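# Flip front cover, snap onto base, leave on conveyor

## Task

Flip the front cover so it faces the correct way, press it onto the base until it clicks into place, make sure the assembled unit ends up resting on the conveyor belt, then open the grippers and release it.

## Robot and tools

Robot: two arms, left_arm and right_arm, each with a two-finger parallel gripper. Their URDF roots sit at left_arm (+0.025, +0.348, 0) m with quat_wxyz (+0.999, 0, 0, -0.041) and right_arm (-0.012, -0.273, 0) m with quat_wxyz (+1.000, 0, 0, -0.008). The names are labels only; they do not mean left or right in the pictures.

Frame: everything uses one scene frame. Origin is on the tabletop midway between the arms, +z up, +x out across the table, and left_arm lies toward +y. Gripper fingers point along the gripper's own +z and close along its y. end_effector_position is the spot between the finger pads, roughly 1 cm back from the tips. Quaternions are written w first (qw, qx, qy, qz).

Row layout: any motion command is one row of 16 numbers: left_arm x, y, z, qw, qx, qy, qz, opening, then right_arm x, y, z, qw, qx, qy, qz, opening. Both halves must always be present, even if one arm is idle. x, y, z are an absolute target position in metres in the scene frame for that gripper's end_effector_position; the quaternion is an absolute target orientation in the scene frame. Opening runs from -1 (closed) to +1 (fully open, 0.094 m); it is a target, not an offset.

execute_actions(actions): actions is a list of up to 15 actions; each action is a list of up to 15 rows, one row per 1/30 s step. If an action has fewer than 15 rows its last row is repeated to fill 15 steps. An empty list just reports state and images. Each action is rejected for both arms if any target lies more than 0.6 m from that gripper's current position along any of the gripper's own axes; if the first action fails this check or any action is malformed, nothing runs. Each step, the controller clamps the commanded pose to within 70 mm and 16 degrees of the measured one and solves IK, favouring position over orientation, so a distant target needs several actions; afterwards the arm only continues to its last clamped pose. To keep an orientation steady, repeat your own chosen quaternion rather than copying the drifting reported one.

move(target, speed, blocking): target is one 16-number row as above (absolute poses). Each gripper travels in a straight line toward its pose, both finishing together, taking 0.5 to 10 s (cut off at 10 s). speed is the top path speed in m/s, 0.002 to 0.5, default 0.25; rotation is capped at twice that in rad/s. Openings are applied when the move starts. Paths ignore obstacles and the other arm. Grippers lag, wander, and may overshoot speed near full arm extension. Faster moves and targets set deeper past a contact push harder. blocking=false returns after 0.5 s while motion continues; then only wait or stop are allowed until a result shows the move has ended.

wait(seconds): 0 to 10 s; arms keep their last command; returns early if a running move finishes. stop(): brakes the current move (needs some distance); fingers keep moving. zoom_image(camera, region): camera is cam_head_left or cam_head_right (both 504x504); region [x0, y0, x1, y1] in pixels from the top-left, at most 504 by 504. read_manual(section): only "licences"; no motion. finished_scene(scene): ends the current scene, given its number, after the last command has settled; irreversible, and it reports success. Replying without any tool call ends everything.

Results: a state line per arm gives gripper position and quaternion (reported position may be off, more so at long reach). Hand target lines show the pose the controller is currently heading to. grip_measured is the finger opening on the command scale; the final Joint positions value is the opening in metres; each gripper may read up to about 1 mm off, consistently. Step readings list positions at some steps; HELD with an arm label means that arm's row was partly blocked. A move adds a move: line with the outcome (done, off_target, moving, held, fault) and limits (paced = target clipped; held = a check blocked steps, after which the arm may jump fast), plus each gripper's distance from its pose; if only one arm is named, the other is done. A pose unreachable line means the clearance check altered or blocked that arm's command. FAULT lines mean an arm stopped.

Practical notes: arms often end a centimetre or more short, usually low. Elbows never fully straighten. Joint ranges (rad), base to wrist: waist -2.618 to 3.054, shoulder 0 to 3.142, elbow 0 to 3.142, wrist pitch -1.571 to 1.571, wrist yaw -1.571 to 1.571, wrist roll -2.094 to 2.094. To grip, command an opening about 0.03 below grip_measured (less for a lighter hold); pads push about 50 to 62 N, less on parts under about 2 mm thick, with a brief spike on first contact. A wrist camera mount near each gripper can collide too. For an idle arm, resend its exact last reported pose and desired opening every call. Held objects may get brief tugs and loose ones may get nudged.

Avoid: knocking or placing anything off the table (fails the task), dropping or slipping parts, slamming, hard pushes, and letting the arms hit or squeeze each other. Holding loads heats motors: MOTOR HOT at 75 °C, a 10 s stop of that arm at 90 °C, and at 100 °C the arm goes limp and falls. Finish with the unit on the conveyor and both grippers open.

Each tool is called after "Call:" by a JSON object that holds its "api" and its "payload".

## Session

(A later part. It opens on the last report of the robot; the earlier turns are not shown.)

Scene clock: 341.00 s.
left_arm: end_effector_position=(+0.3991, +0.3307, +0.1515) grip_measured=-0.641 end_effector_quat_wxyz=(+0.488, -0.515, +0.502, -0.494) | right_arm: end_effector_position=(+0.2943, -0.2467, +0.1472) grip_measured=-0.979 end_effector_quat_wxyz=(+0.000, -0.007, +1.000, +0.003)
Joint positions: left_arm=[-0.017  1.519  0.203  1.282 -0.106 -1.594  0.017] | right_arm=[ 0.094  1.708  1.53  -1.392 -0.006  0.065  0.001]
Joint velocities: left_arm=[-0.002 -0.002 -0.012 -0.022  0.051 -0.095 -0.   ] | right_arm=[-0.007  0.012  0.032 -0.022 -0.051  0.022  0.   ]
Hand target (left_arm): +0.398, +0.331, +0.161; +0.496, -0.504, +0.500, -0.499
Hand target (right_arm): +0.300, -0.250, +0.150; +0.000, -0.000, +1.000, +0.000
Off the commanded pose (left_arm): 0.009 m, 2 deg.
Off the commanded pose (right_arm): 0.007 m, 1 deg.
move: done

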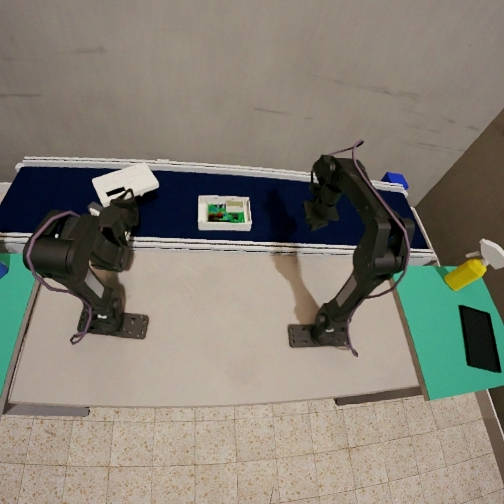

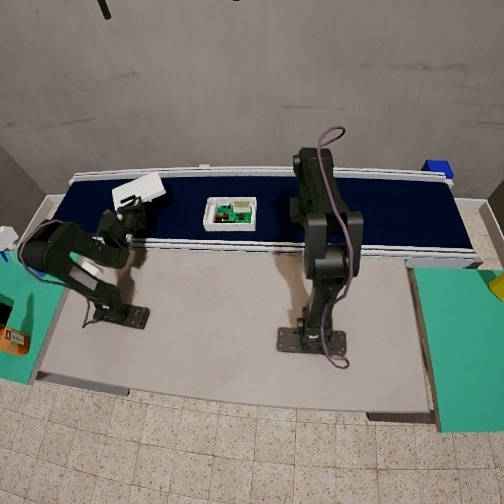

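Call:
{"api": "move", "payload": {"target": [0.40,0.33,0.16,0.5,-0.5,0.5,-0.5,-0.68,0.372,-0.035,0.10,0,-0.707,0.707,0,-0.4], "speed": 0.2}}

Call:
{"api": "zoom_image", "payload": {"camera": "cam_head_left", "region": [170,160,290,250]}}

Call:
{"api": "zoom_image", "payload": {"camera": "cam_head_right", "region": [170,160,290,250]}}

Scene clock: 368.83 s.
left_arm: end_effector_position=(+0.3991, +0.3303, +0.1526) grip_measured=-0.641 end_effector_quat_wxyz=(+0.489, -0.513, +0.502, -0.496) | right_arm: end_effector_position=(+0.3736, -0.0390, +0.0995) grip_measured=-0.403 end_effector_quat_wxyz=(-0.002, +0.702, -0.712, +0.002)
Joint positions: left_arm=[-0.017  1.519  0.203  1.286 -0.104 -1.592  0.017] | right_arm=[ 0.56   2.328  2.236 -1.475  0.003 -1.013  0.028]
Joint velocities: left_arm=[ 0.022  0.007 -0.012 -0.081  0.051 -0.066  0.   ] | right_arm=[-0.002  0.017  0.022 -0.066 -0.037 -0.081  0.   ]
Hand target (left_arm): +0.400, +0.330, +0.160; +0.500, -0.500, +0.500, -0.500
Hand target (right_arm): +0.374, -0.036, +0.099; +0.001, +0.707, -0.707, +0.001
Off the commanded pose (left_arm): 0.007 m, 2 deg.
Off the commanded pose (right_arm): 0.004 m, 1 deg.
move: done

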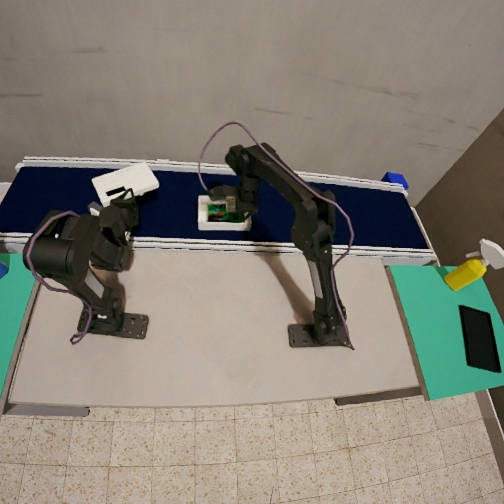

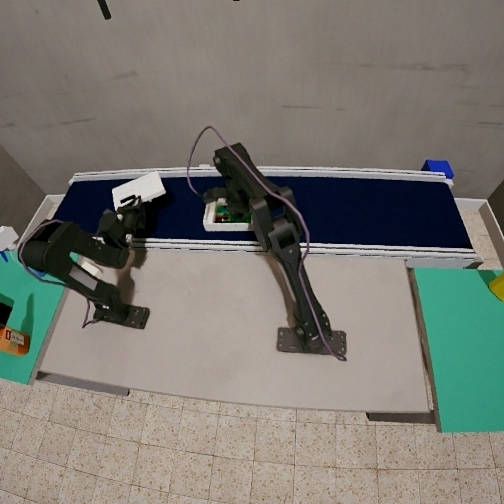

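Region (170, 160, 290, 250) of cam_head_left's 504x504 image, scaled by 4.200, with more detail than that image has; it fills the top 378 rows of this view, and the rest is white.

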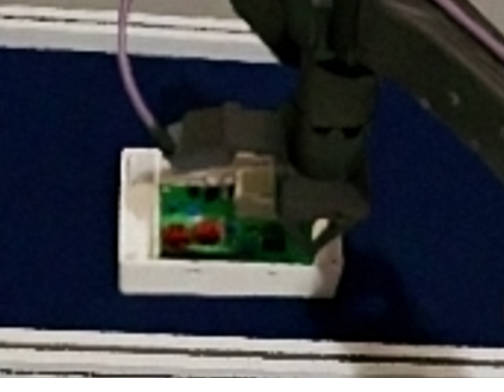

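Region (170, 160, 290, 250) of cam_head_right's 504x504 image, scaled by 4.200, with more detail than that image has; it fills the top 378 rows of this view, and the rest is white.

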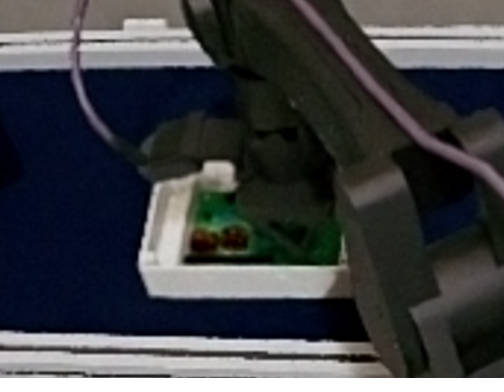

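Call:
{"api": "move", "payload": {"target": [0.40,0.33,0.16,0.5,-0.5,0.5,-0.5,-0.68,0.374,-0.015,0.085,0,-0.707,0.707,0,-0.4], "speed": 0.05}}

Call:
{"api": "move", "payload": {"target": [0.40,0.33,0.16,0.5,-0.5,0.5,-0.5,-0.68,0.372,-0.017,0.04,0,-0.707,0.707,0,-0.4], "speed": 0.03}}

Call:
{"api": "move", "payload": {"target": [0.40,0.33,0.16,0.5,-0.5,0.5,-0.5,-0.68,0.372,-0.017,0.04,0,-0.707,0.707,0,-1], "speed": 0.03}}

Call:
{"api": "zoom_image", "payload": {"camera": "cam_head_left", "region": [170,160,290,250]}}

Scene clock: 378.37 s.
left_arm: end_effector_position=(+0.3991, +0.3303, +0.1526) grip_measured=-0.641 end_effector_quat_wxyz=(+0.489, -0.513, +0.502, -0.496) | right_arm: end_effector_position=(+0.3704, -0.0213, +0.0837) grip_measured=-0.403 end_effector_quat_wxyz=(+0.009, +0.708, -0.706, +0.000)
Joint positions: left_arm=[-0.017  1.519  0.203  1.286 -0.104 -1.592  0.017] | right_arm=[ 0.597  2.388  2.279 -1.478  0.004 -0.991  0.028]
Joint velocities: left_arm=[ 0.007 -0.002 -0.012 -0.007 -0.051 -0.125  0.001] | right_arm=[-0.002  0.007 -0.002 -0.022 -0.139 -0.066 -0.001]
Hand target (left_arm): +0.400, +0.330, +0.160; +0.500, -0.501, +0.500, -0.500
Hand target (right_arm): +0.374, -0.015, +0.085; -0.000, +0.707, -0.707, +0.000
Off the commanded pose (left_arm): 0.007 m, 2 deg.
Off the commanded pose (right_arm): 0.007 m, 1 deg.
move: done

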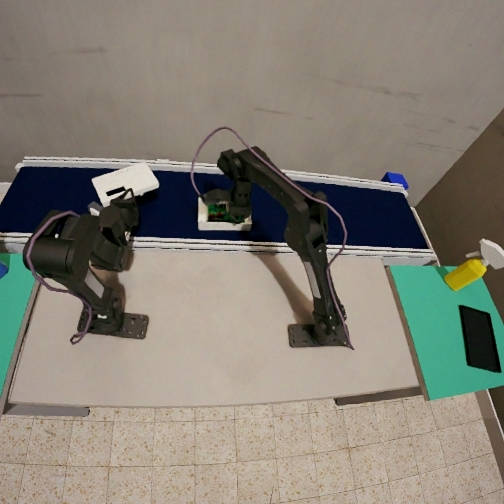

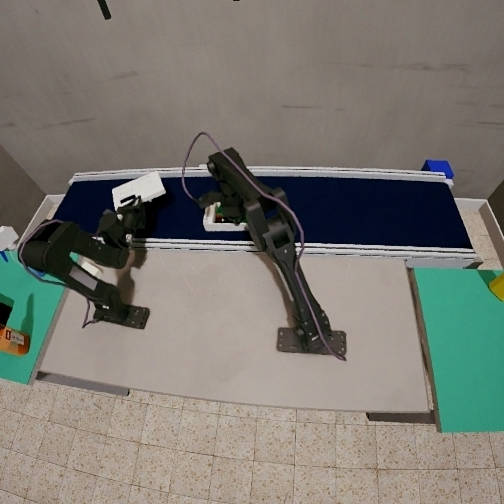

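Scene clock: 380.23 s.
left_arm: end_effector_position=(+0.3991, +0.3303, +0.1526) grip_measured=-0.641 end_effector_quat_wxyz=(+0.489, -0.513, +0.502, -0.495) | right_arm: end_effector_position=(+0.3734, -0.0194, +0.0387) grip_measured=-0.403 end_effector_quat_wxyz=(+0.005, +0.708, -0.706, +0.001)
Joint positions: left_arm=[-0.017  1.519  0.203  1.286 -0.104 -1.592  0.017] | right_arm=[ 0.597  2.388  2.1   -1.293  0.004 -0.991  0.028]
Joint velocities: left_arm=[-0.022  0.007 -0.012 -0.007  0.051  0.037 -0.001] | right_arm=[ 0.002 -0.002  0.017 -0.007 -0.007 -0.022  0.   ]
Hand target (left_arm): +0.400, +0.330, +0.160; +0.500, -0.501, +0.500, -0.500
Hand target (right_arm): +0.372, -0.017, +0.040; +0.000, +0.707, -0.707, -0.000
Off the commanded pose (left_arm): 0.008 m, 2 deg.
Off the commanded pose (right_arm): 0.003 m, 1 deg.
move: done

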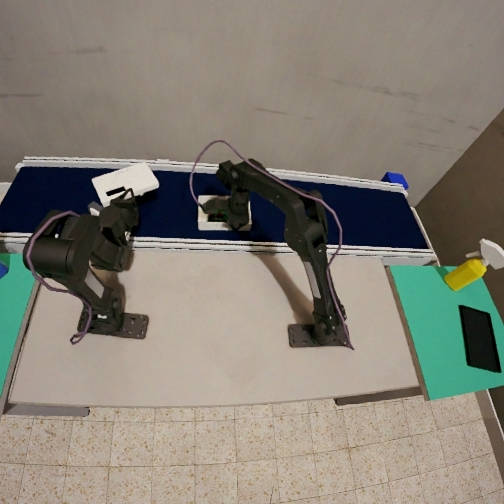

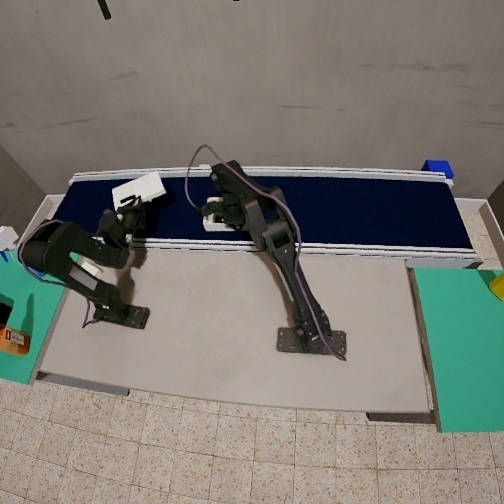

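Scene clock: 381.07 s.
left_arm: end_effector_position=(+0.3991, +0.3303, +0.1526) grip_measured=-0.641 end_effector_quat_wxyz=(+0.489, -0.513, +0.502, -0.495) | right_arm: end_effector_position=(+0.3736, -0.0194, +0.0387) grip_measured=-0.951 end_effector_quat_wxyz=(+0.005, +0.708, -0.706, +0.001)
Joint positions: left_arm=[-0.017  1.519  0.203  1.286 -0.104 -1.591  0.017] | right_arm=[ 0.597  2.388  2.1   -1.292  0.005 -0.991  0.002]
Joint velocities: left_arm=[ 0.012  0.007 -0.027 -0.051 -0.022  0.022 -0.   ] | right_arm=[ 0.002 -0.007  0.007 -0.037 -0.051 -0.007 -0.001]
Hand target (left_arm): +0.400, +0.330, +0.160; +0.500, -0.500, +0.500, -0.500
Hand target (right_arm): +0.372, -0.017, +0.040; +0.000, +0.707, -0.707, -0.000
Off the commanded pose (left_arm): 0.008 m, 2 deg.
Off the commanded pose (right_arm): 0.003 m, 1 deg.
move: done

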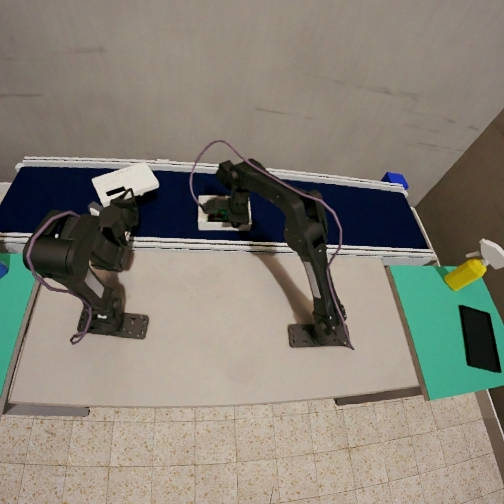

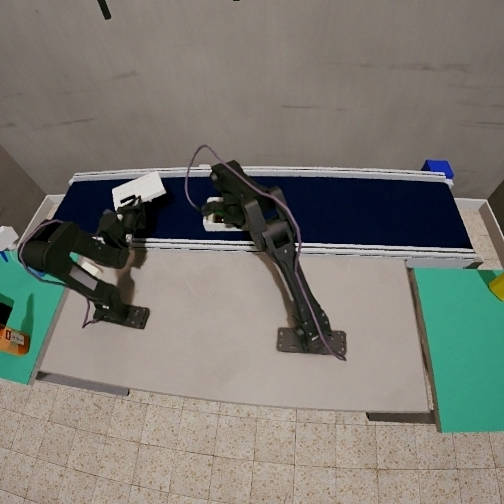

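Region (170, 160, 290, 250) of cam_head_left's 504x504 image, scaled by 4.200, with more detail than that image has; it fills the top 378 rows of this view, and the rest is white.

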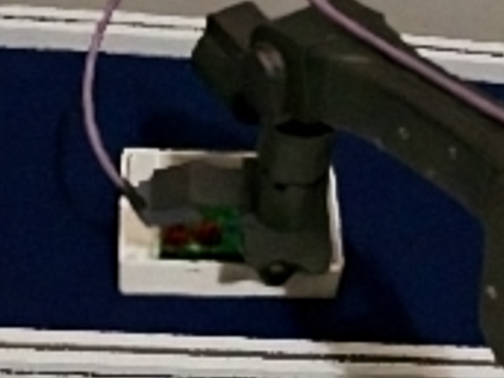

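Call:
{"api": "move", "payload": {"target": [0.40,0.33,0.16,0.5,-0.5,0.5,-0.5,-0.68,0.375,-0.03,0.09,0,-0.707,0.707,0,-1], "speed": 0.04}}

Call:
{"api": "move", "payload": {"target": [0.40,0.33,0.16,0.5,-0.5,0.5,-0.5,-0.68,0.42,-0.12,0.085,0,0,1,0,-1], "speed": 0.2}}

Call:
{"api": "move", "payload": {"target": [0.40,0.33,0.16,0.5,-0.5,0.5,-0.5,-0.68,0.462,-0.19,0.07,0,0.707,0.707,0,-1], "speed": 0.2}}

Scene clock: 390.20 s.
left_arm: end_effector_position=(+0.3991, +0.3303, +0.1526) grip_measured=-0.641 end_effector_quat_wxyz=(+0.489, -0.513, +0.502, -0.495) | right_arm: end_effector_position=(+0.3655, -0.0330, +0.0673) grip_measured=-0.951 end_effector_quat_wxyz=(+0.033, +0.707, -0.706, -0.004)
Joint positions: left_arm=[-0.017  1.519  0.203  1.286 -0.104 -1.591  0.017] | right_arm=[ 0.581  2.388  2.211 -1.46   0.006 -1.005  0.002]
Joint velocities: left_arm=[-0.017 -0.002  0.017 -0.022 -0.007 -0.007 -0.001] | right_arm=[-0.002 -0.002 -0.012 -0.095 -0.007  0.007  0.   ]
Hand target (left_arm): +0.400, +0.330, +0.160; +0.500, -0.500, +0.500, -0.500
Hand target (right_arm): +0.375, -0.030, +0.090; -0.000, +0.707, -0.707, +0.000
Off the commanded pose (left_arm): 0.008 m, 2 deg.
Off the commanded pose (right_arm): 0.025 m, 4 deg.
move: off_target (right_arm)

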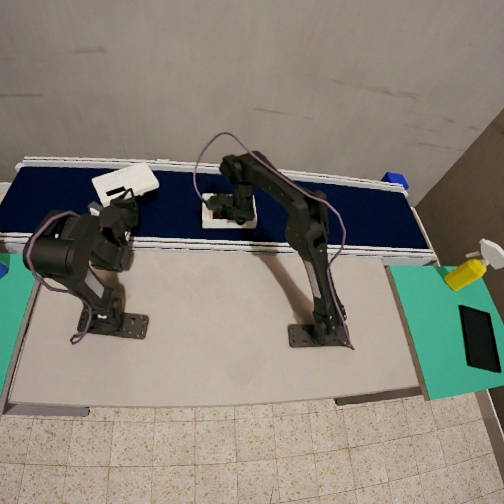

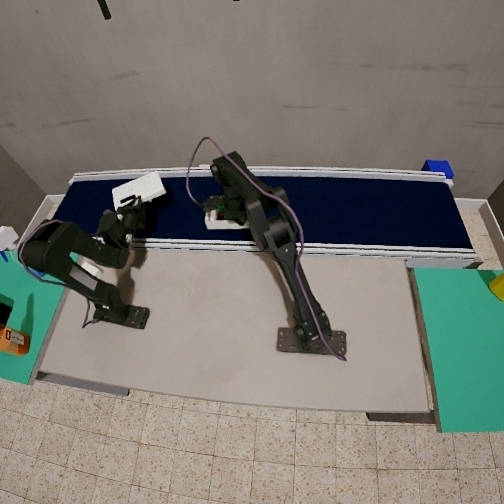

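Scene clock: 394.63 s.
left_arm: end_effector_position=(+0.3991, +0.3303, +0.1526) grip_measured=-0.641 end_effector_quat_wxyz=(+0.489, -0.513, +0.502, -0.495) | right_arm: end_effector_position=(+0.4078, -0.1187, +0.0673) grip_measured=-0.951 end_effector_quat_wxyz=(-0.034, -0.007, +0.999, -0.002)
Joint positions: left_arm=[-0.017  1.519  0.203  1.286 -0.104 -1.591  0.017] | right_arm=[ 0.358  2.388  2.211 -1.46  -0.019  0.327  0.002]
Joint velocities: left_arm=[ 0.002 -0.002 -0.012  0.037  0.007  0.022 -0.   ] | right_arm=[ 0.002  0.002 -0.002 -0.022 -0.007 -0.022 -0.001]
Hand target (left_arm): +0.400, +0.330, +0.160; +0.500, -0.500, +0.500, -0.500
Hand target (right_arm): +0.419, -0.120, +0.085; -0.000, +0.000, +1.000, +0.002
Off the commanded pose (left_arm): 0.008 m, 2 deg.
Off the commanded pose (right_arm): 0.022 m, 4 deg.
move: off_target (right_arm)

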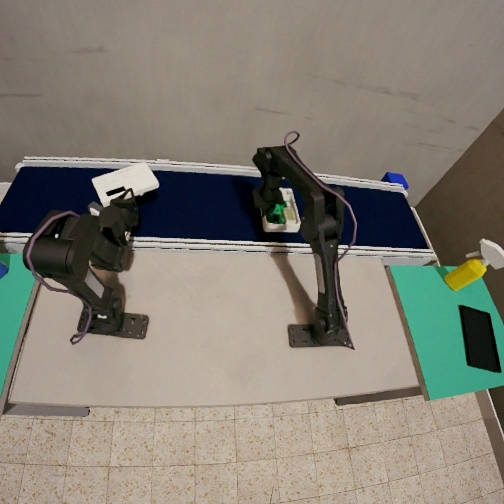

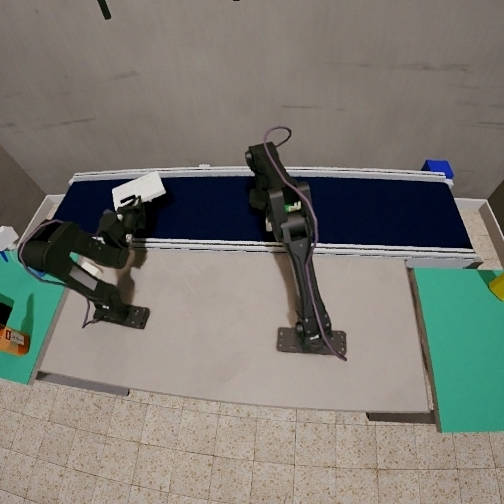

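Scene clock: 399.10 s.
left_arm: end_effector_position=(+0.3991, +0.3303, +0.1526) grip_measured=-0.641 end_effector_quat_wxyz=(+0.489, -0.513, +0.502, -0.495) | right_arm: end_effector_position=(+0.4632, -0.1833, +0.0630) grip_measured=-0.951 end_effector_quat_wxyz=(-0.005, +0.701, +0.713, +0.012)
Joint positions: left_arm=[-0.017  1.519  0.203  1.286 -0.104 -1.591  0.017] | right_arm=[ 0.192  2.497  2.392 -1.453 -0.022  1.731  0.002]
Joint velocities: left_arm=[ 0.012 -0.017 -0.022  0.007 -0.037 -0.037  0.   ] | right_arm=[ 0.002 -0.002  0.012  0.007 -0.022 -0.051 -0.001]
Hand target (left_arm): +0.400, +0.330, +0.160; +0.500, -0.500, +0.500, -0.500
Hand target (right_arm): +0.462, -0.190, +0.070; +0.000, +0.707, +0.707, +0.002
Off the commanded pose (left_arm): 0.008 m, 2 deg.
Off the commanded pose (right_arm): 0.010 m, 2 deg.
move: done

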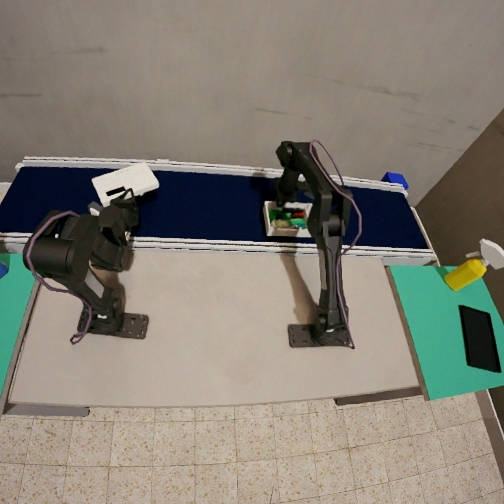

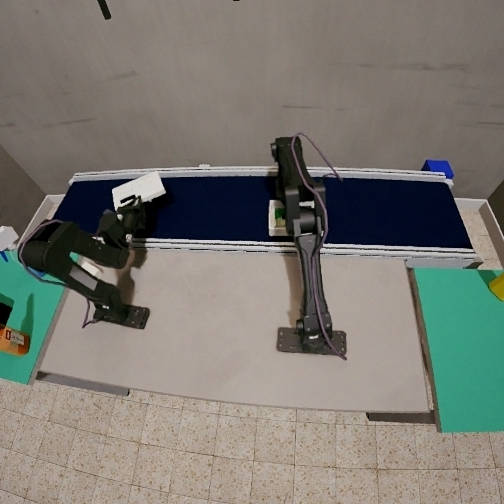

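Call:
{"api": "move", "payload": {"target": [0.40,0.33,0.16,0.5,-0.5,0.5,-0.5,-0.68,0.462,-0.19,0.036,0,0.707,0.707,0,-1], "speed": 0.03}}

Call:
{"api": "move", "payload": {"target": [0.40,0.33,0.16,0.5,-0.5,0.5,-0.5,-0.68,0.462,-0.187,0.04,0,0.707,0.707,0,-0.5], "speed": 0.03}}

Call:
{"api": "move", "payload": {"target": [0.40,0.33,0.16,0.5,-0.5,0.5,-0.5,-0.68,0.465,-0.187,0.105,0,0.707,0.707,0,-0.5], "speed": 0.06}}

Call:
{"api": "move", "payload": {"target": [0.40,0.33,0.16,0.5,-0.5,0.5,-0.5,-0.68,0.405,-0.322,0.10,0,0,1,0,-0.4]}}

Call:
{"api": "zoom_image", "payload": {"camera": "cam_head_left", "region": [250,170,370,260]}}

Call:
{"api": "zoom_image", "payload": {"camera": "cam_head_right", "region": [250,170,370,260]}}

Scene clock: 411.17 s.
left_arm: end_effector_position=(+0.3991, +0.3303, +0.1526) grip_measured=-0.641 end_effector_quat_wxyz=(+0.489, -0.513, +0.502, -0.495) | right_arm: end_effector_position=(+0.4638, -0.1834, +0.0384) grip_measured=-0.951 end_effector_quat_wxyz=(-0.006, +0.703, +0.711, +0.009)
Joint positions: left_arm=[-0.017  1.519  0.203  1.286 -0.104 -1.591  0.017] | right_arm=[ 0.192  2.497  2.295 -1.362 -0.021  1.735  0.002]
Joint velocities: left_arm=[-0.007  0.002 -0.012 -0.051  0.022 -0.066 -0.   ] | right_arm=[-0.002 -0.007 -0.002 -0.007  0.022 -0.037 -0.   ]
Hand target (left_arm): +0.400, +0.330, +0.160; +0.500, -0.500, +0.500, -0.500
Hand target (right_arm): +0.462, -0.190, +0.036; -0.000, +0.707, +0.707, -0.000
Off the commanded pose (left_arm): 0.007 m, 2 deg.
Off the commanded pose (right_arm): 0.007 m, 1 deg.
move: done

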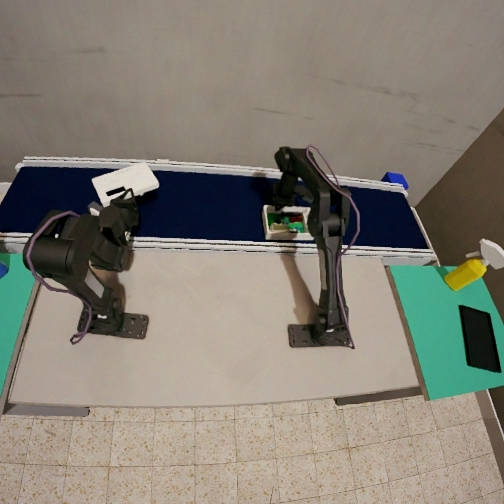

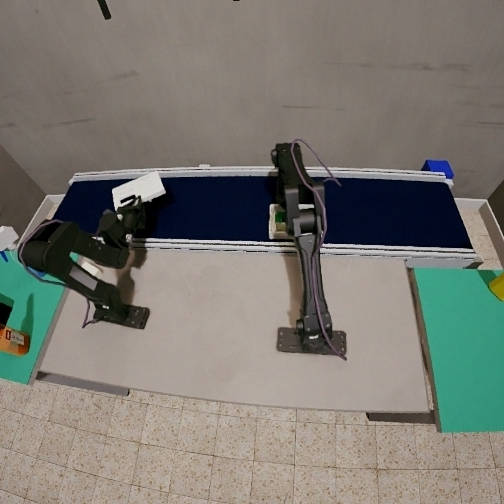

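Scene clock: 412.00 s.
left_arm: end_effector_position=(+0.3991, +0.3303, +0.1526) grip_measured=-0.641 end_effector_quat_wxyz=(+0.489, -0.513, +0.502, -0.495) | right_arm: end_effector_position=(+0.4640, -0.1846, +0.0384) grip_measured=-0.503 end_effector_quat_wxyz=(-0.004, +0.705, +0.709, +0.007)
Joint positions: left_arm=[-0.017  1.519  0.203  1.286 -0.104 -1.591  0.017] | right_arm=[ 0.192  2.497  2.295 -1.362 -0.014  1.741  0.023]
Joint velocities: left_arm=[-0.007  0.017 -0.007 -0.007 -0.066  0.037 -0.001] | right_arm=[-0.002  0.002  0.002  0.066 -0.007  0.022 -0.002]
Hand target (left_arm): +0.400, +0.330, +0.160; +0.500, -0.501, +0.500, -0.500
Hand target (right_arm): +0.462, -0.187, +0.040; +0.000, +0.707, +0.707, +0.000
Off the commanded pose (left_arm): 0.008 m, 2 deg.
Off the commanded pose (right_arm): 0.004 m, 1 deg.
move: done

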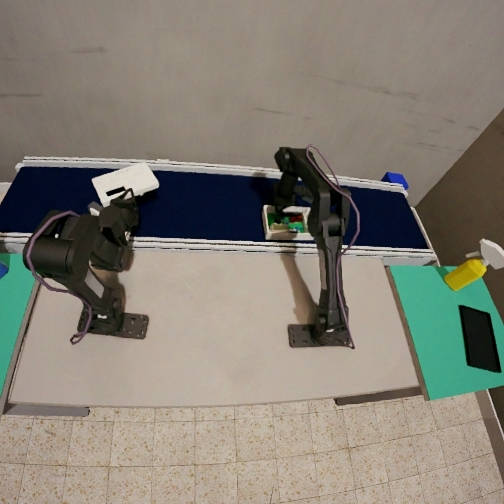

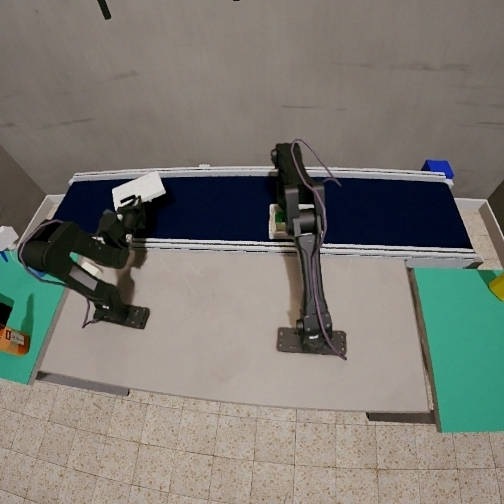

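Scene clock: 413.37 s.
left_arm: end_effector_position=(+0.3991, +0.3303, +0.1526) grip_measured=-0.641 end_effector_quat_wxyz=(+0.489, -0.513, +0.502, -0.495) | right_arm: end_effector_position=(+0.4660, -0.1844, +0.0869) grip_measured=-0.503 end_effector_quat_wxyz=(+0.005, +0.705, +0.709, +0.018)
Joint positions: left_arm=[-0.017  1.519  0.203  1.286 -0.104 -1.591  0.017] | right_arm=[ 0.192  2.512  2.517 -1.541 -0.013  1.741  0.023]
Joint velocities: left_arm=[-0.012 -0.012 -0.007 -0.037 -0.037  0.007  0.   ] | right_arm=[-0.002 -0.002 -0.002 -0.022 -0.051  0.007 -0.   ]
Hand target (left_arm): +0.400, +0.330, +0.160; +0.500, -0.500, +0.500, -0.500
Hand target (right_arm): +0.465, -0.187, +0.104; +0.017, +0.707, +0.707, +0.025
Off the commanded pose (left_arm): 0.008 m, 2 deg.
Off the commanded pose (right_arm): 0.018 m, 2 deg.
joint sent to its limit (right arm) — the command would take joint 4 (wrist pitch) past its lower limit, so that joint was sent only as far as its limit.
move: off_target (right_arm)

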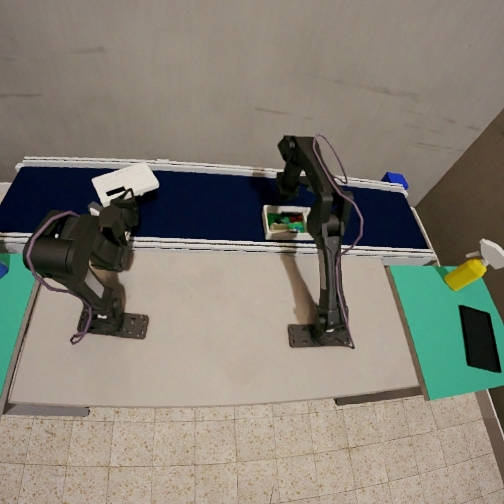

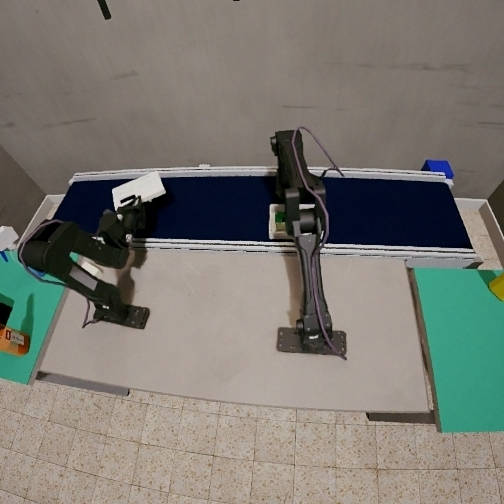

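Scene clock: 417.10 s.
left_arm: end_effector_position=(+0.3991, +0.3303, +0.1526) grip_measured=-0.641 end_effector_quat_wxyz=(+0.489, -0.513, +0.502, -0.495) | right_arm: end_effector_position=(+0.4038, -0.3183, +0.0930) grip_measured=-0.403 end_effector_quat_wxyz=(-0.013, +0.002, +1.000, +0.004)
Joint positions: left_arm=[-0.017  1.519  0.203  1.286 -0.104 -1.591  0.017] | right_arm=[-0.097  2.191  1.983 -1.39  -0.005 -0.109  0.028]
Joint velocities: left_arm=[ 0.017 -0.002  0.012 -0.051  0.037 -0.007  0.001] | right_arm=[-0.012 -0.002  0.002 -0.022 -0.007 -0.007  0.   ]
Hand target (left_arm): +0.400, +0.330, +0.160; +0.500, -0.500, +0.500, -0.500
Hand target (right_arm): +0.404, -0.321, +0.100; +0.000, +0.000, +1.000, +0.001
Off the commanded pose (left_arm): 0.007 m, 2 deg.
Off the commanded pose (right_arm): 0.008 m, 2 deg.
move: done

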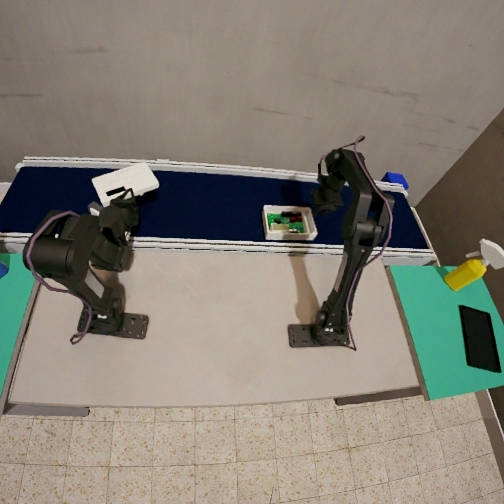

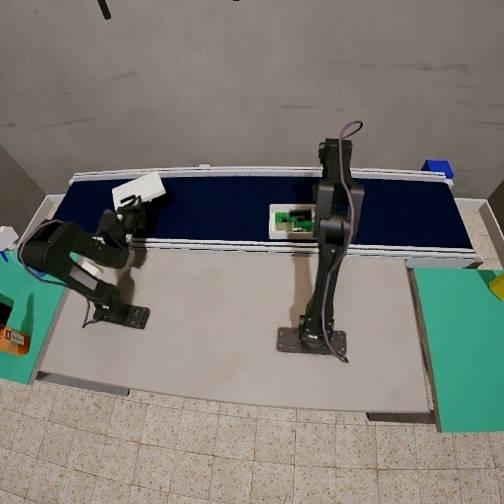

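Region (250, 170, 370, 260) of cam_head_left's 504x504 image, scaled by 4.200, with more detail than that image has; it fills the top 378 rows of this view, and the rest is white.

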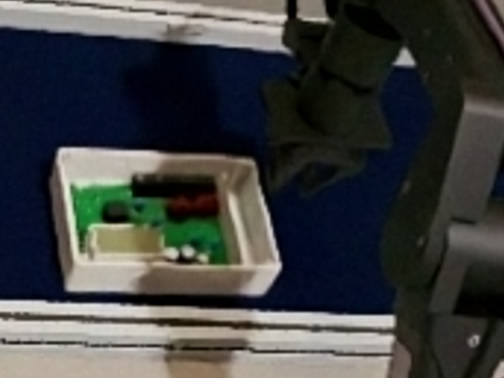

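Region (250, 170, 370, 260) of cam_head_right's 504x504 image, scaled by 4.200, with more detail than that image has; it fills the top 378 rows of this view, and the rest is white.

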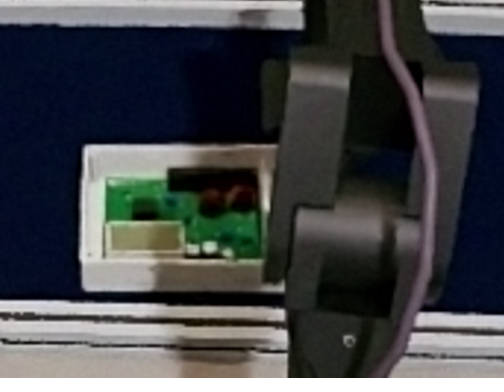

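Call:
{"api": "move", "payload": {"target": [0.40,0.33,0.16,0.5,-0.5,0.5,-0.5,-0.68,0.405,-0.303,0.075,0,0,1,0,-0.4], "speed": 0.04}}

Call:
{"api": "zoom_image", "payload": {"camera": "cam_head_left", "region": [250,170,370,260]}}

Scene clock: 423.43 s.
left_arm: end_effector_position=(+0.3991, +0.3303, +0.1526) grip_measured=-0.641 end_effector_quat_wxyz=(+0.489, -0.513, +0.502, -0.495) | right_arm: end_effector_position=(+0.4039, -0.3047, +0.0678) grip_measured=-0.403 end_effector_quat_wxyz=(-0.015, -0.000, +1.000, +0.004)
Joint positions: left_arm=[-0.017  1.519  0.203  1.286 -0.104 -1.591  0.017] | right_arm=[-0.065  2.191  1.883 -1.292 -0.005 -0.081  0.028]
Joint velocities: left_arm=[-0.007 -0.007 -0.002  0.022 -0.022 -0.037 -0.   ] | right_arm=[-0.002 -0.002 -0.012  0.022 -0.007  0.007  0.   ]
Hand target (left_arm): +0.400, +0.330, +0.160; +0.500, -0.500, +0.500, -0.500
Hand target (right_arm): +0.405, -0.303, +0.075; -0.001, -0.000, +1.000, +0.000
Off the commanded pose (left_arm): 0.007 m, 2 deg.
Off the commanded pose (right_arm): 0.007 m, 2 deg.
move: done

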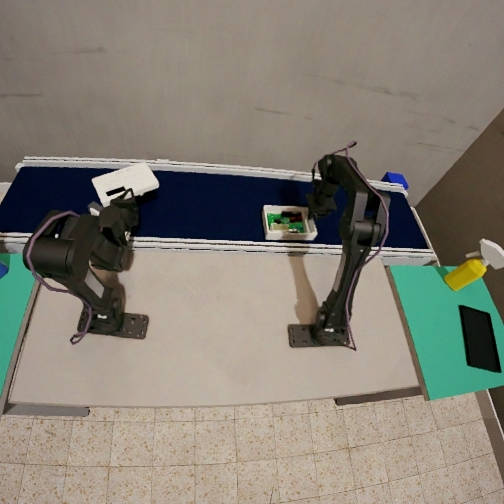

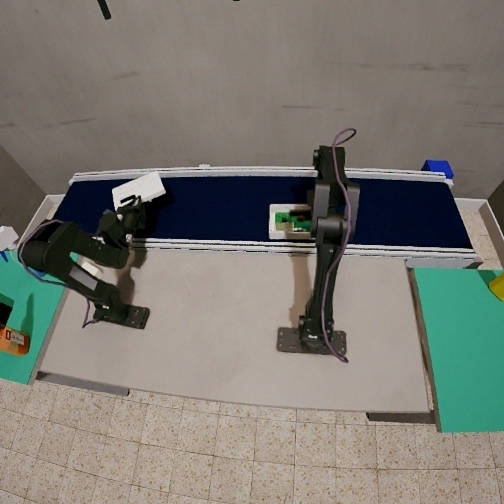

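Region (250, 170, 370, 260) of cam_head_left's 504x504 image, scaled by 4.200, with more detail than that image has; it fills the top 378 rows of this view, and the rest is white.

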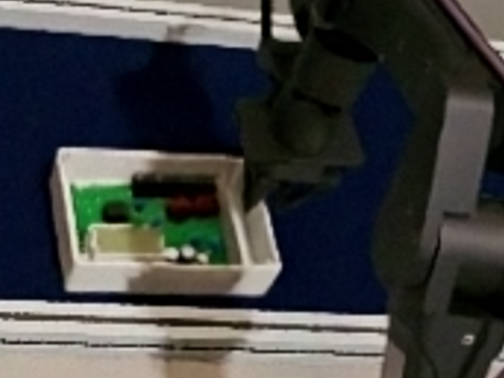

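Straddling the wall. Grip it and slide the base back to the middle.

Call:
{"api": "move", "payload": {"target": [0.40,0.33,0.16,0.5,-0.5,0.5,-0.5,-0.68,0.405,-0.304,0.038,0,0,1,0,-0.4], "speed": 0.03}}

Call:
{"api": "move", "payload": {"target": [0.40,0.33,0.16,0.5,-0.5,0.5,-0.5,-0.68,0.405,-0.304,0.038,0,0,1,0,-1], "speed": 0.03}}

Call:
{"api": "move", "payload": {"target": [0.40,0.33,0.16,0.5,-0.5,0.5,-0.5,-0.68,0.418,-0.06,0.045,0,0,1,0,-1], "speed": 0.08}}

Scene clock: 432.10 s.
left_arm: end_effector_position=(+0.3991, +0.3303, +0.1526) grip_measured=-0.641 end_effector_quat_wxyz=(+0.489, -0.513, +0.502, -0.495) | right_arm: end_effector_position=(+0.4050, -0.3048, +0.0384) grip_measured=-0.403 end_effector_quat_wxyz=(-0.005, -0.000, +1.000, +0.003)
Joint positions: left_arm=[-0.017  1.519  0.203  1.286 -0.104 -1.591  0.017] | right_arm=[-0.065  2.191  1.765 -1.155 -0.005 -0.081  0.028]
Joint velocities: left_arm=[ 0.002 -0.002 -0.002  0.051 -0.081 -0.051  0.   ] | right_arm=[-0.007  0.002 -0.032  0.022 -0.066 -0.022 -0.   ]
Hand target (left_arm): +0.400, +0.330, +0.160; +0.500, -0.501, +0.500, -0.500
Hand target (right_arm): +0.404, -0.304, +0.038; -0.000, -0.000, +1.000, +0.000
Off the commanded pose (left_arm): 0.008 m, 2 deg.
Off the commanded pose (right_arm): 0.001 m, 1 deg.
move: done

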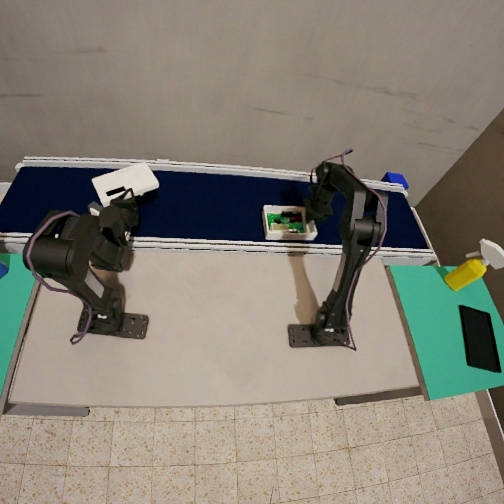

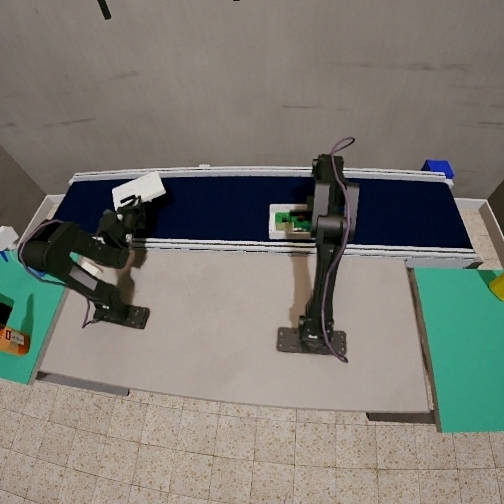

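Scene clock: 432.93 s.
left_arm: end_effector_position=(+0.3991, +0.3303, +0.1526) grip_measured=-0.641 end_effector_quat_wxyz=(+0.489, -0.513, +0.502, -0.495) | right_arm: end_effector_position=(+0.4050, -0.3051, +0.0384) grip_measured=-0.951 end_effector_quat_wxyz=(-0.005, -0.000, +1.000, +0.002)
Joint positions: left_arm=[-0.017  1.519  0.203  1.286 -0.104 -1.591  0.017] | right_arm=[-0.065  2.191  1.765 -1.155 -0.003 -0.081  0.002]
Joint velocities: left_arm=[ 0.007  0.002  0.002 -0.007  0.037 -0.051 -0.001] | right_arm=[ 0.007 -0.002  0.002 -0.051  0.066 -0.007  0.001]
Hand target (left_arm): +0.400, +0.330, +0.160; +0.500, -0.500, +0.500, -0.500
Hand target (right_arm): +0.405, -0.304, +0.038; -0.000, -0.000, +1.000, +0.000
Off the commanded pose (left_arm): 0.008 m, 2 deg.
Off the commanded pose (right_arm): 0.001 m, 1 deg.
move: done

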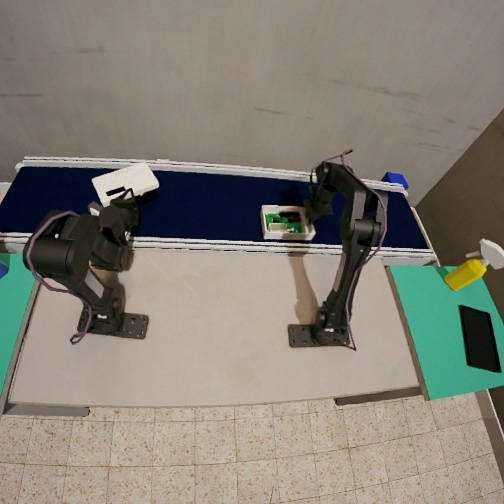

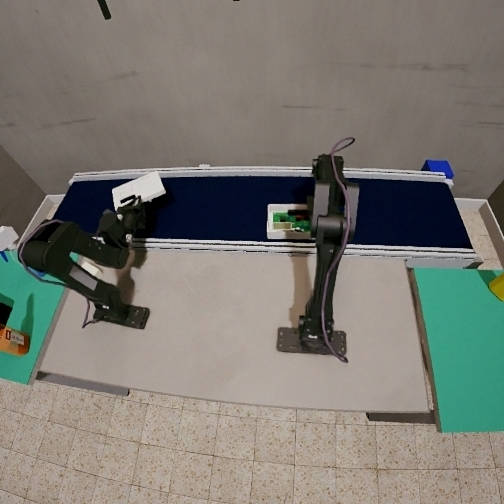

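Scene clock: 436.40 s.
left_arm: end_effector_position=(+0.3991, +0.3303, +0.1526) grip_measured=-0.641 end_effector_quat_wxyz=(+0.489, -0.513, +0.502, -0.495) | right_arm: end_effector_position=(+0.4172, -0.0625, +0.0408) grip_measured=-0.951 end_effector_quat_wxyz=(-0.006, -0.004, +1.000, -0.000)
Joint positions: left_arm=[-0.017  1.519  0.203  1.286 -0.104 -1.591  0.017] | right_arm=[ 0.467  2.485  2.283 -1.378 -0.005  0.444  0.002]
Joint velocities: left_arm=[-0.007  0.007 -0.002 -0.007 -0.022  0.022 -0.001] | right_arm=[-0.007 -0.007  0.007  0.022  0.051 -0.022  0.001]
Hand target (left_arm): +0.400, +0.330, +0.160; +0.500, -0.500, +0.500, -0.500
Hand target (right_arm): +0.420, -0.061, +0.045; -0.000, +0.000, +1.000, -0.002
Off the commanded pose (left_arm): 0.007 m, 2 deg.
Off the commanded pose (right_arm): 0.005 m, 1 deg.
move: done

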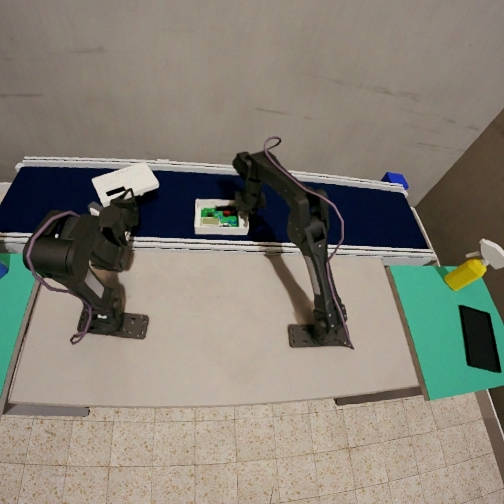

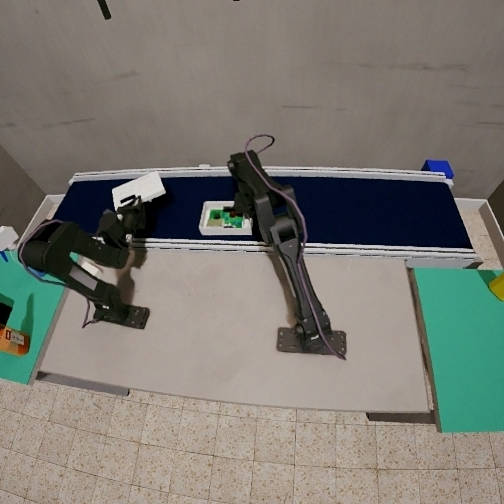

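Call:
{"api": "move", "payload": {"target": [0.40,0.33,0.16,0.5,-0.5,0.5,-0.5,-0.68,0.418,-0.062,0.042,0,0,1,0,-0.5], "speed": 0.03}}

Call:
{"api": "move", "payload": {"target": [0.40,0.33,0.16,0.5,-0.5,0.5,-0.5,-0.68,0.418,-0.064,0.105,0,0,1,0,-0.5], "speed": 0.06}}

Call:
{"api": "move", "payload": {"target": [0.365,0.03,0.115,0.364,-0.364,0.606,-0.606,-0.68,0.36,-0.25,0.13,0,0,1,0,-1], "speed": 0.1}}

Call:
{"api": "zoom_image", "payload": {"camera": "cam_head_left", "region": [160,165,290,262]}}

Call:
{"api": "zoom_image", "payload": {"camera": "cam_head_right", "region": [160,165,290,262]}}

Scene clock: 446.63 s.
left_arm: end_effector_position=(+0.3991, +0.3303, +0.1526) grip_measured=-0.641 end_effector_quat_wxyz=(+0.489, -0.513, +0.502, -0.495) | right_arm: end_effector_position=(+0.4171, -0.0626, +0.0408) grip_measured=-0.503 end_effector_quat_wxyz=(-0.006, -0.003, +1.000, -0.000)
Joint positions: left_arm=[-0.017  1.519  0.203  1.286 -0.104 -1.591  0.017] | right_arm=[ 0.467  2.486  2.284 -1.38  -0.005  0.447  0.023]
Joint velocities: left_arm=[-0.002 -0.012  0.027  0.037  0.022 -0.066 -0.   ] | right_arm=[-0.002 -0.002 -0.002 -0.051 -0.066  0.007  0.   ]
Hand target (left_arm): +0.400, +0.330, +0.160; +0.500, -0.500, +0.500, -0.500
Hand target (right_arm): +0.418, -0.062, +0.042; -0.000, -0.000, +1.000, -0.000
Off the commanded pose (left_arm): 0.007 m, 2 deg.
Off the commanded pose (right_arm): 0.002 m, 1 deg.
move: done

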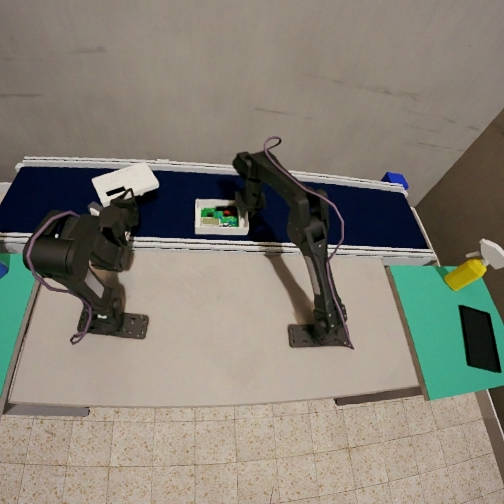

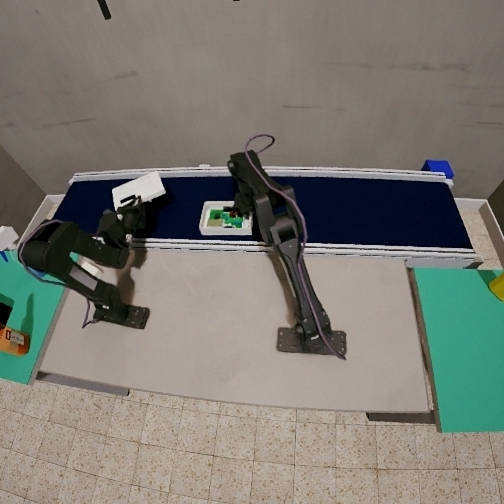

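Scene clock: 447.93 s.
left_arm: end_effector_position=(+0.3991, +0.3303, +0.1526) grip_measured=-0.641 end_effector_quat_wxyz=(+0.489, -0.513, +0.502, -0.495) | right_arm: end_effector_position=(+0.4167, -0.0628, +0.0893) grip_measured=-0.503 end_effector_quat_wxyz=(+0.005, -0.003, +1.000, +0.005)
Joint positions: left_arm=[-0.017  1.519  0.203  1.286 -0.104 -1.591  0.017] | right_arm=[ 0.467  2.486  2.478 -1.549 -0.005  0.447  0.023]
Joint velocities: left_arm=[-0.012 -0.017 -0.017 -0.022  0.022 -0.037 -0.001] | right_arm=[-0.017  0.007 -0.012  0.007 -0.095 -0.051  0.001]
Hand target (left_arm): +0.400, +0.330, +0.160; +0.500, -0.501, +0.500, -0.500
Hand target (right_arm): +0.418, -0.064, +0.104; +0.019, -0.000, +1.000, +0.009
Off the commanded pose (left_arm): 0.008 m, 2 deg.
Off the commanded pose (right_arm): 0.016 m, 1 deg.
joint sent to its limit (right arm) — the command would take joint 4 (wrist pitch) past its lower limit, so that joint was sent only as far as its limit.
move: off_target (right_arm)

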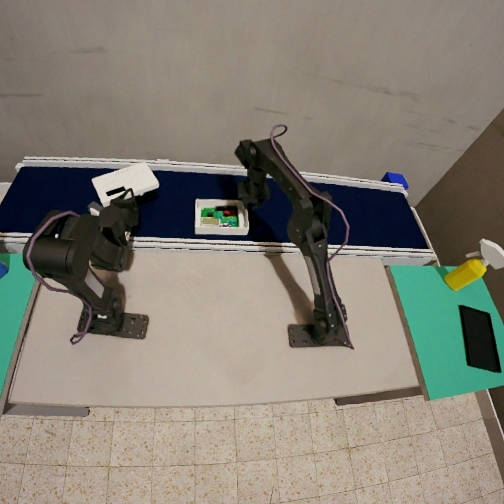

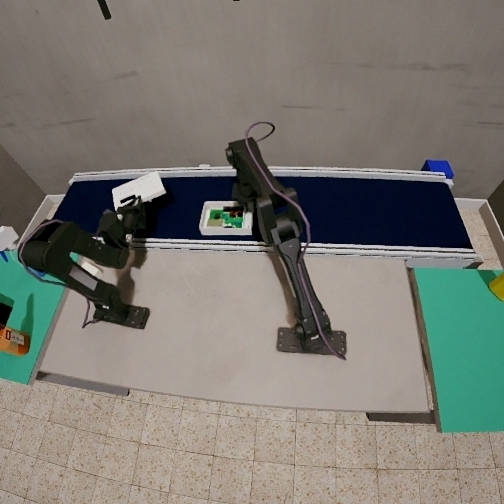

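Scene clock: 451.30 s.
left_arm: end_effector_position=(+0.3637, +0.0346, +0.1127) grip_measured=-0.641 end_effector_quat_wxyz=(+0.359, -0.366, +0.607, -0.607) | right_arm: end_effector_position=(+0.3614, -0.2471, +0.1256) grip_measured=-0.979 end_effector_quat_wxyz=(-0.008, +0.003, +1.000, +0.002)
Joint positions: left_arm=[-0.822  2.049  0.561  1.483 -0.411 -1.581  0.017] | right_arm=[ 0.08   1.987  1.802 -1.401 -0.005  0.071  0.001]
Joint velocities: left_arm=[-0.017 -0.002 -0.007 -0.051 -0.022  0.095 -0.001] | right_arm=[-0.002 -0.002 -0.007 -0.066  0.066 -0.007  0.   ]
Hand target (left_arm): +0.367, +0.030, +0.114; +0.367, -0.361, +0.606, -0.606
Hand target (right_arm): +0.358, -0.249, +0.130; +0.001, -0.000, +1.000, +0.002
Off the commanded pose (left_arm): 0.005 m, 1 deg.
Off the commanded pose (right_arm): 0.005 m, 1 deg.
move: done

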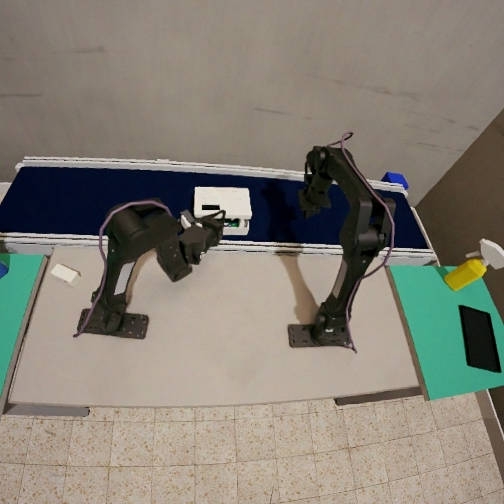

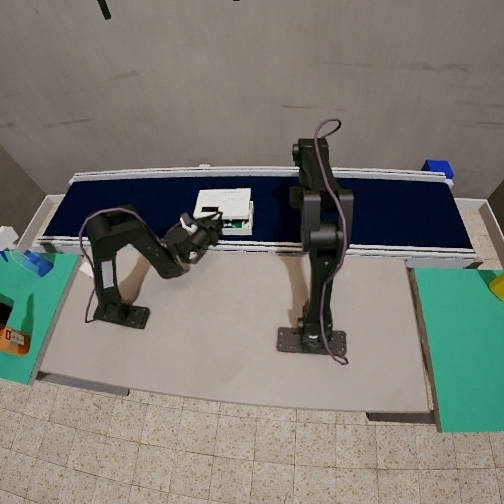

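Region (160, 165, 290, 262) of cam_head_left's 504x504 image, scaled by 3.877, with more detail than that image has; it fills the top 376 rows of this view, and the rest is white.

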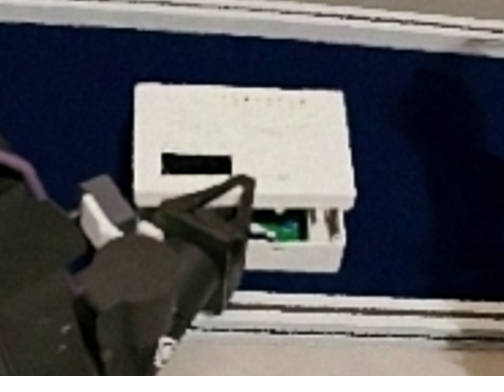

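Region (160, 165, 290, 262) of cam_head_right's 504x504 image, scaled by 3.877, with more detail than that image has; it fills the top 376 rows of this view, and the rest is white.

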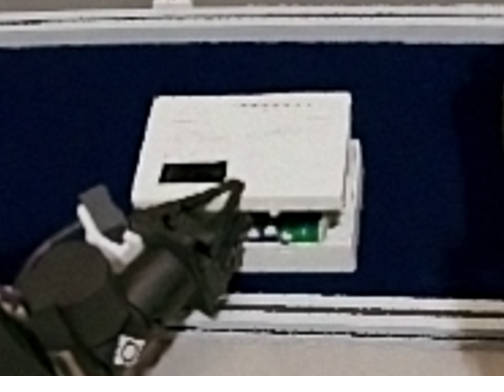

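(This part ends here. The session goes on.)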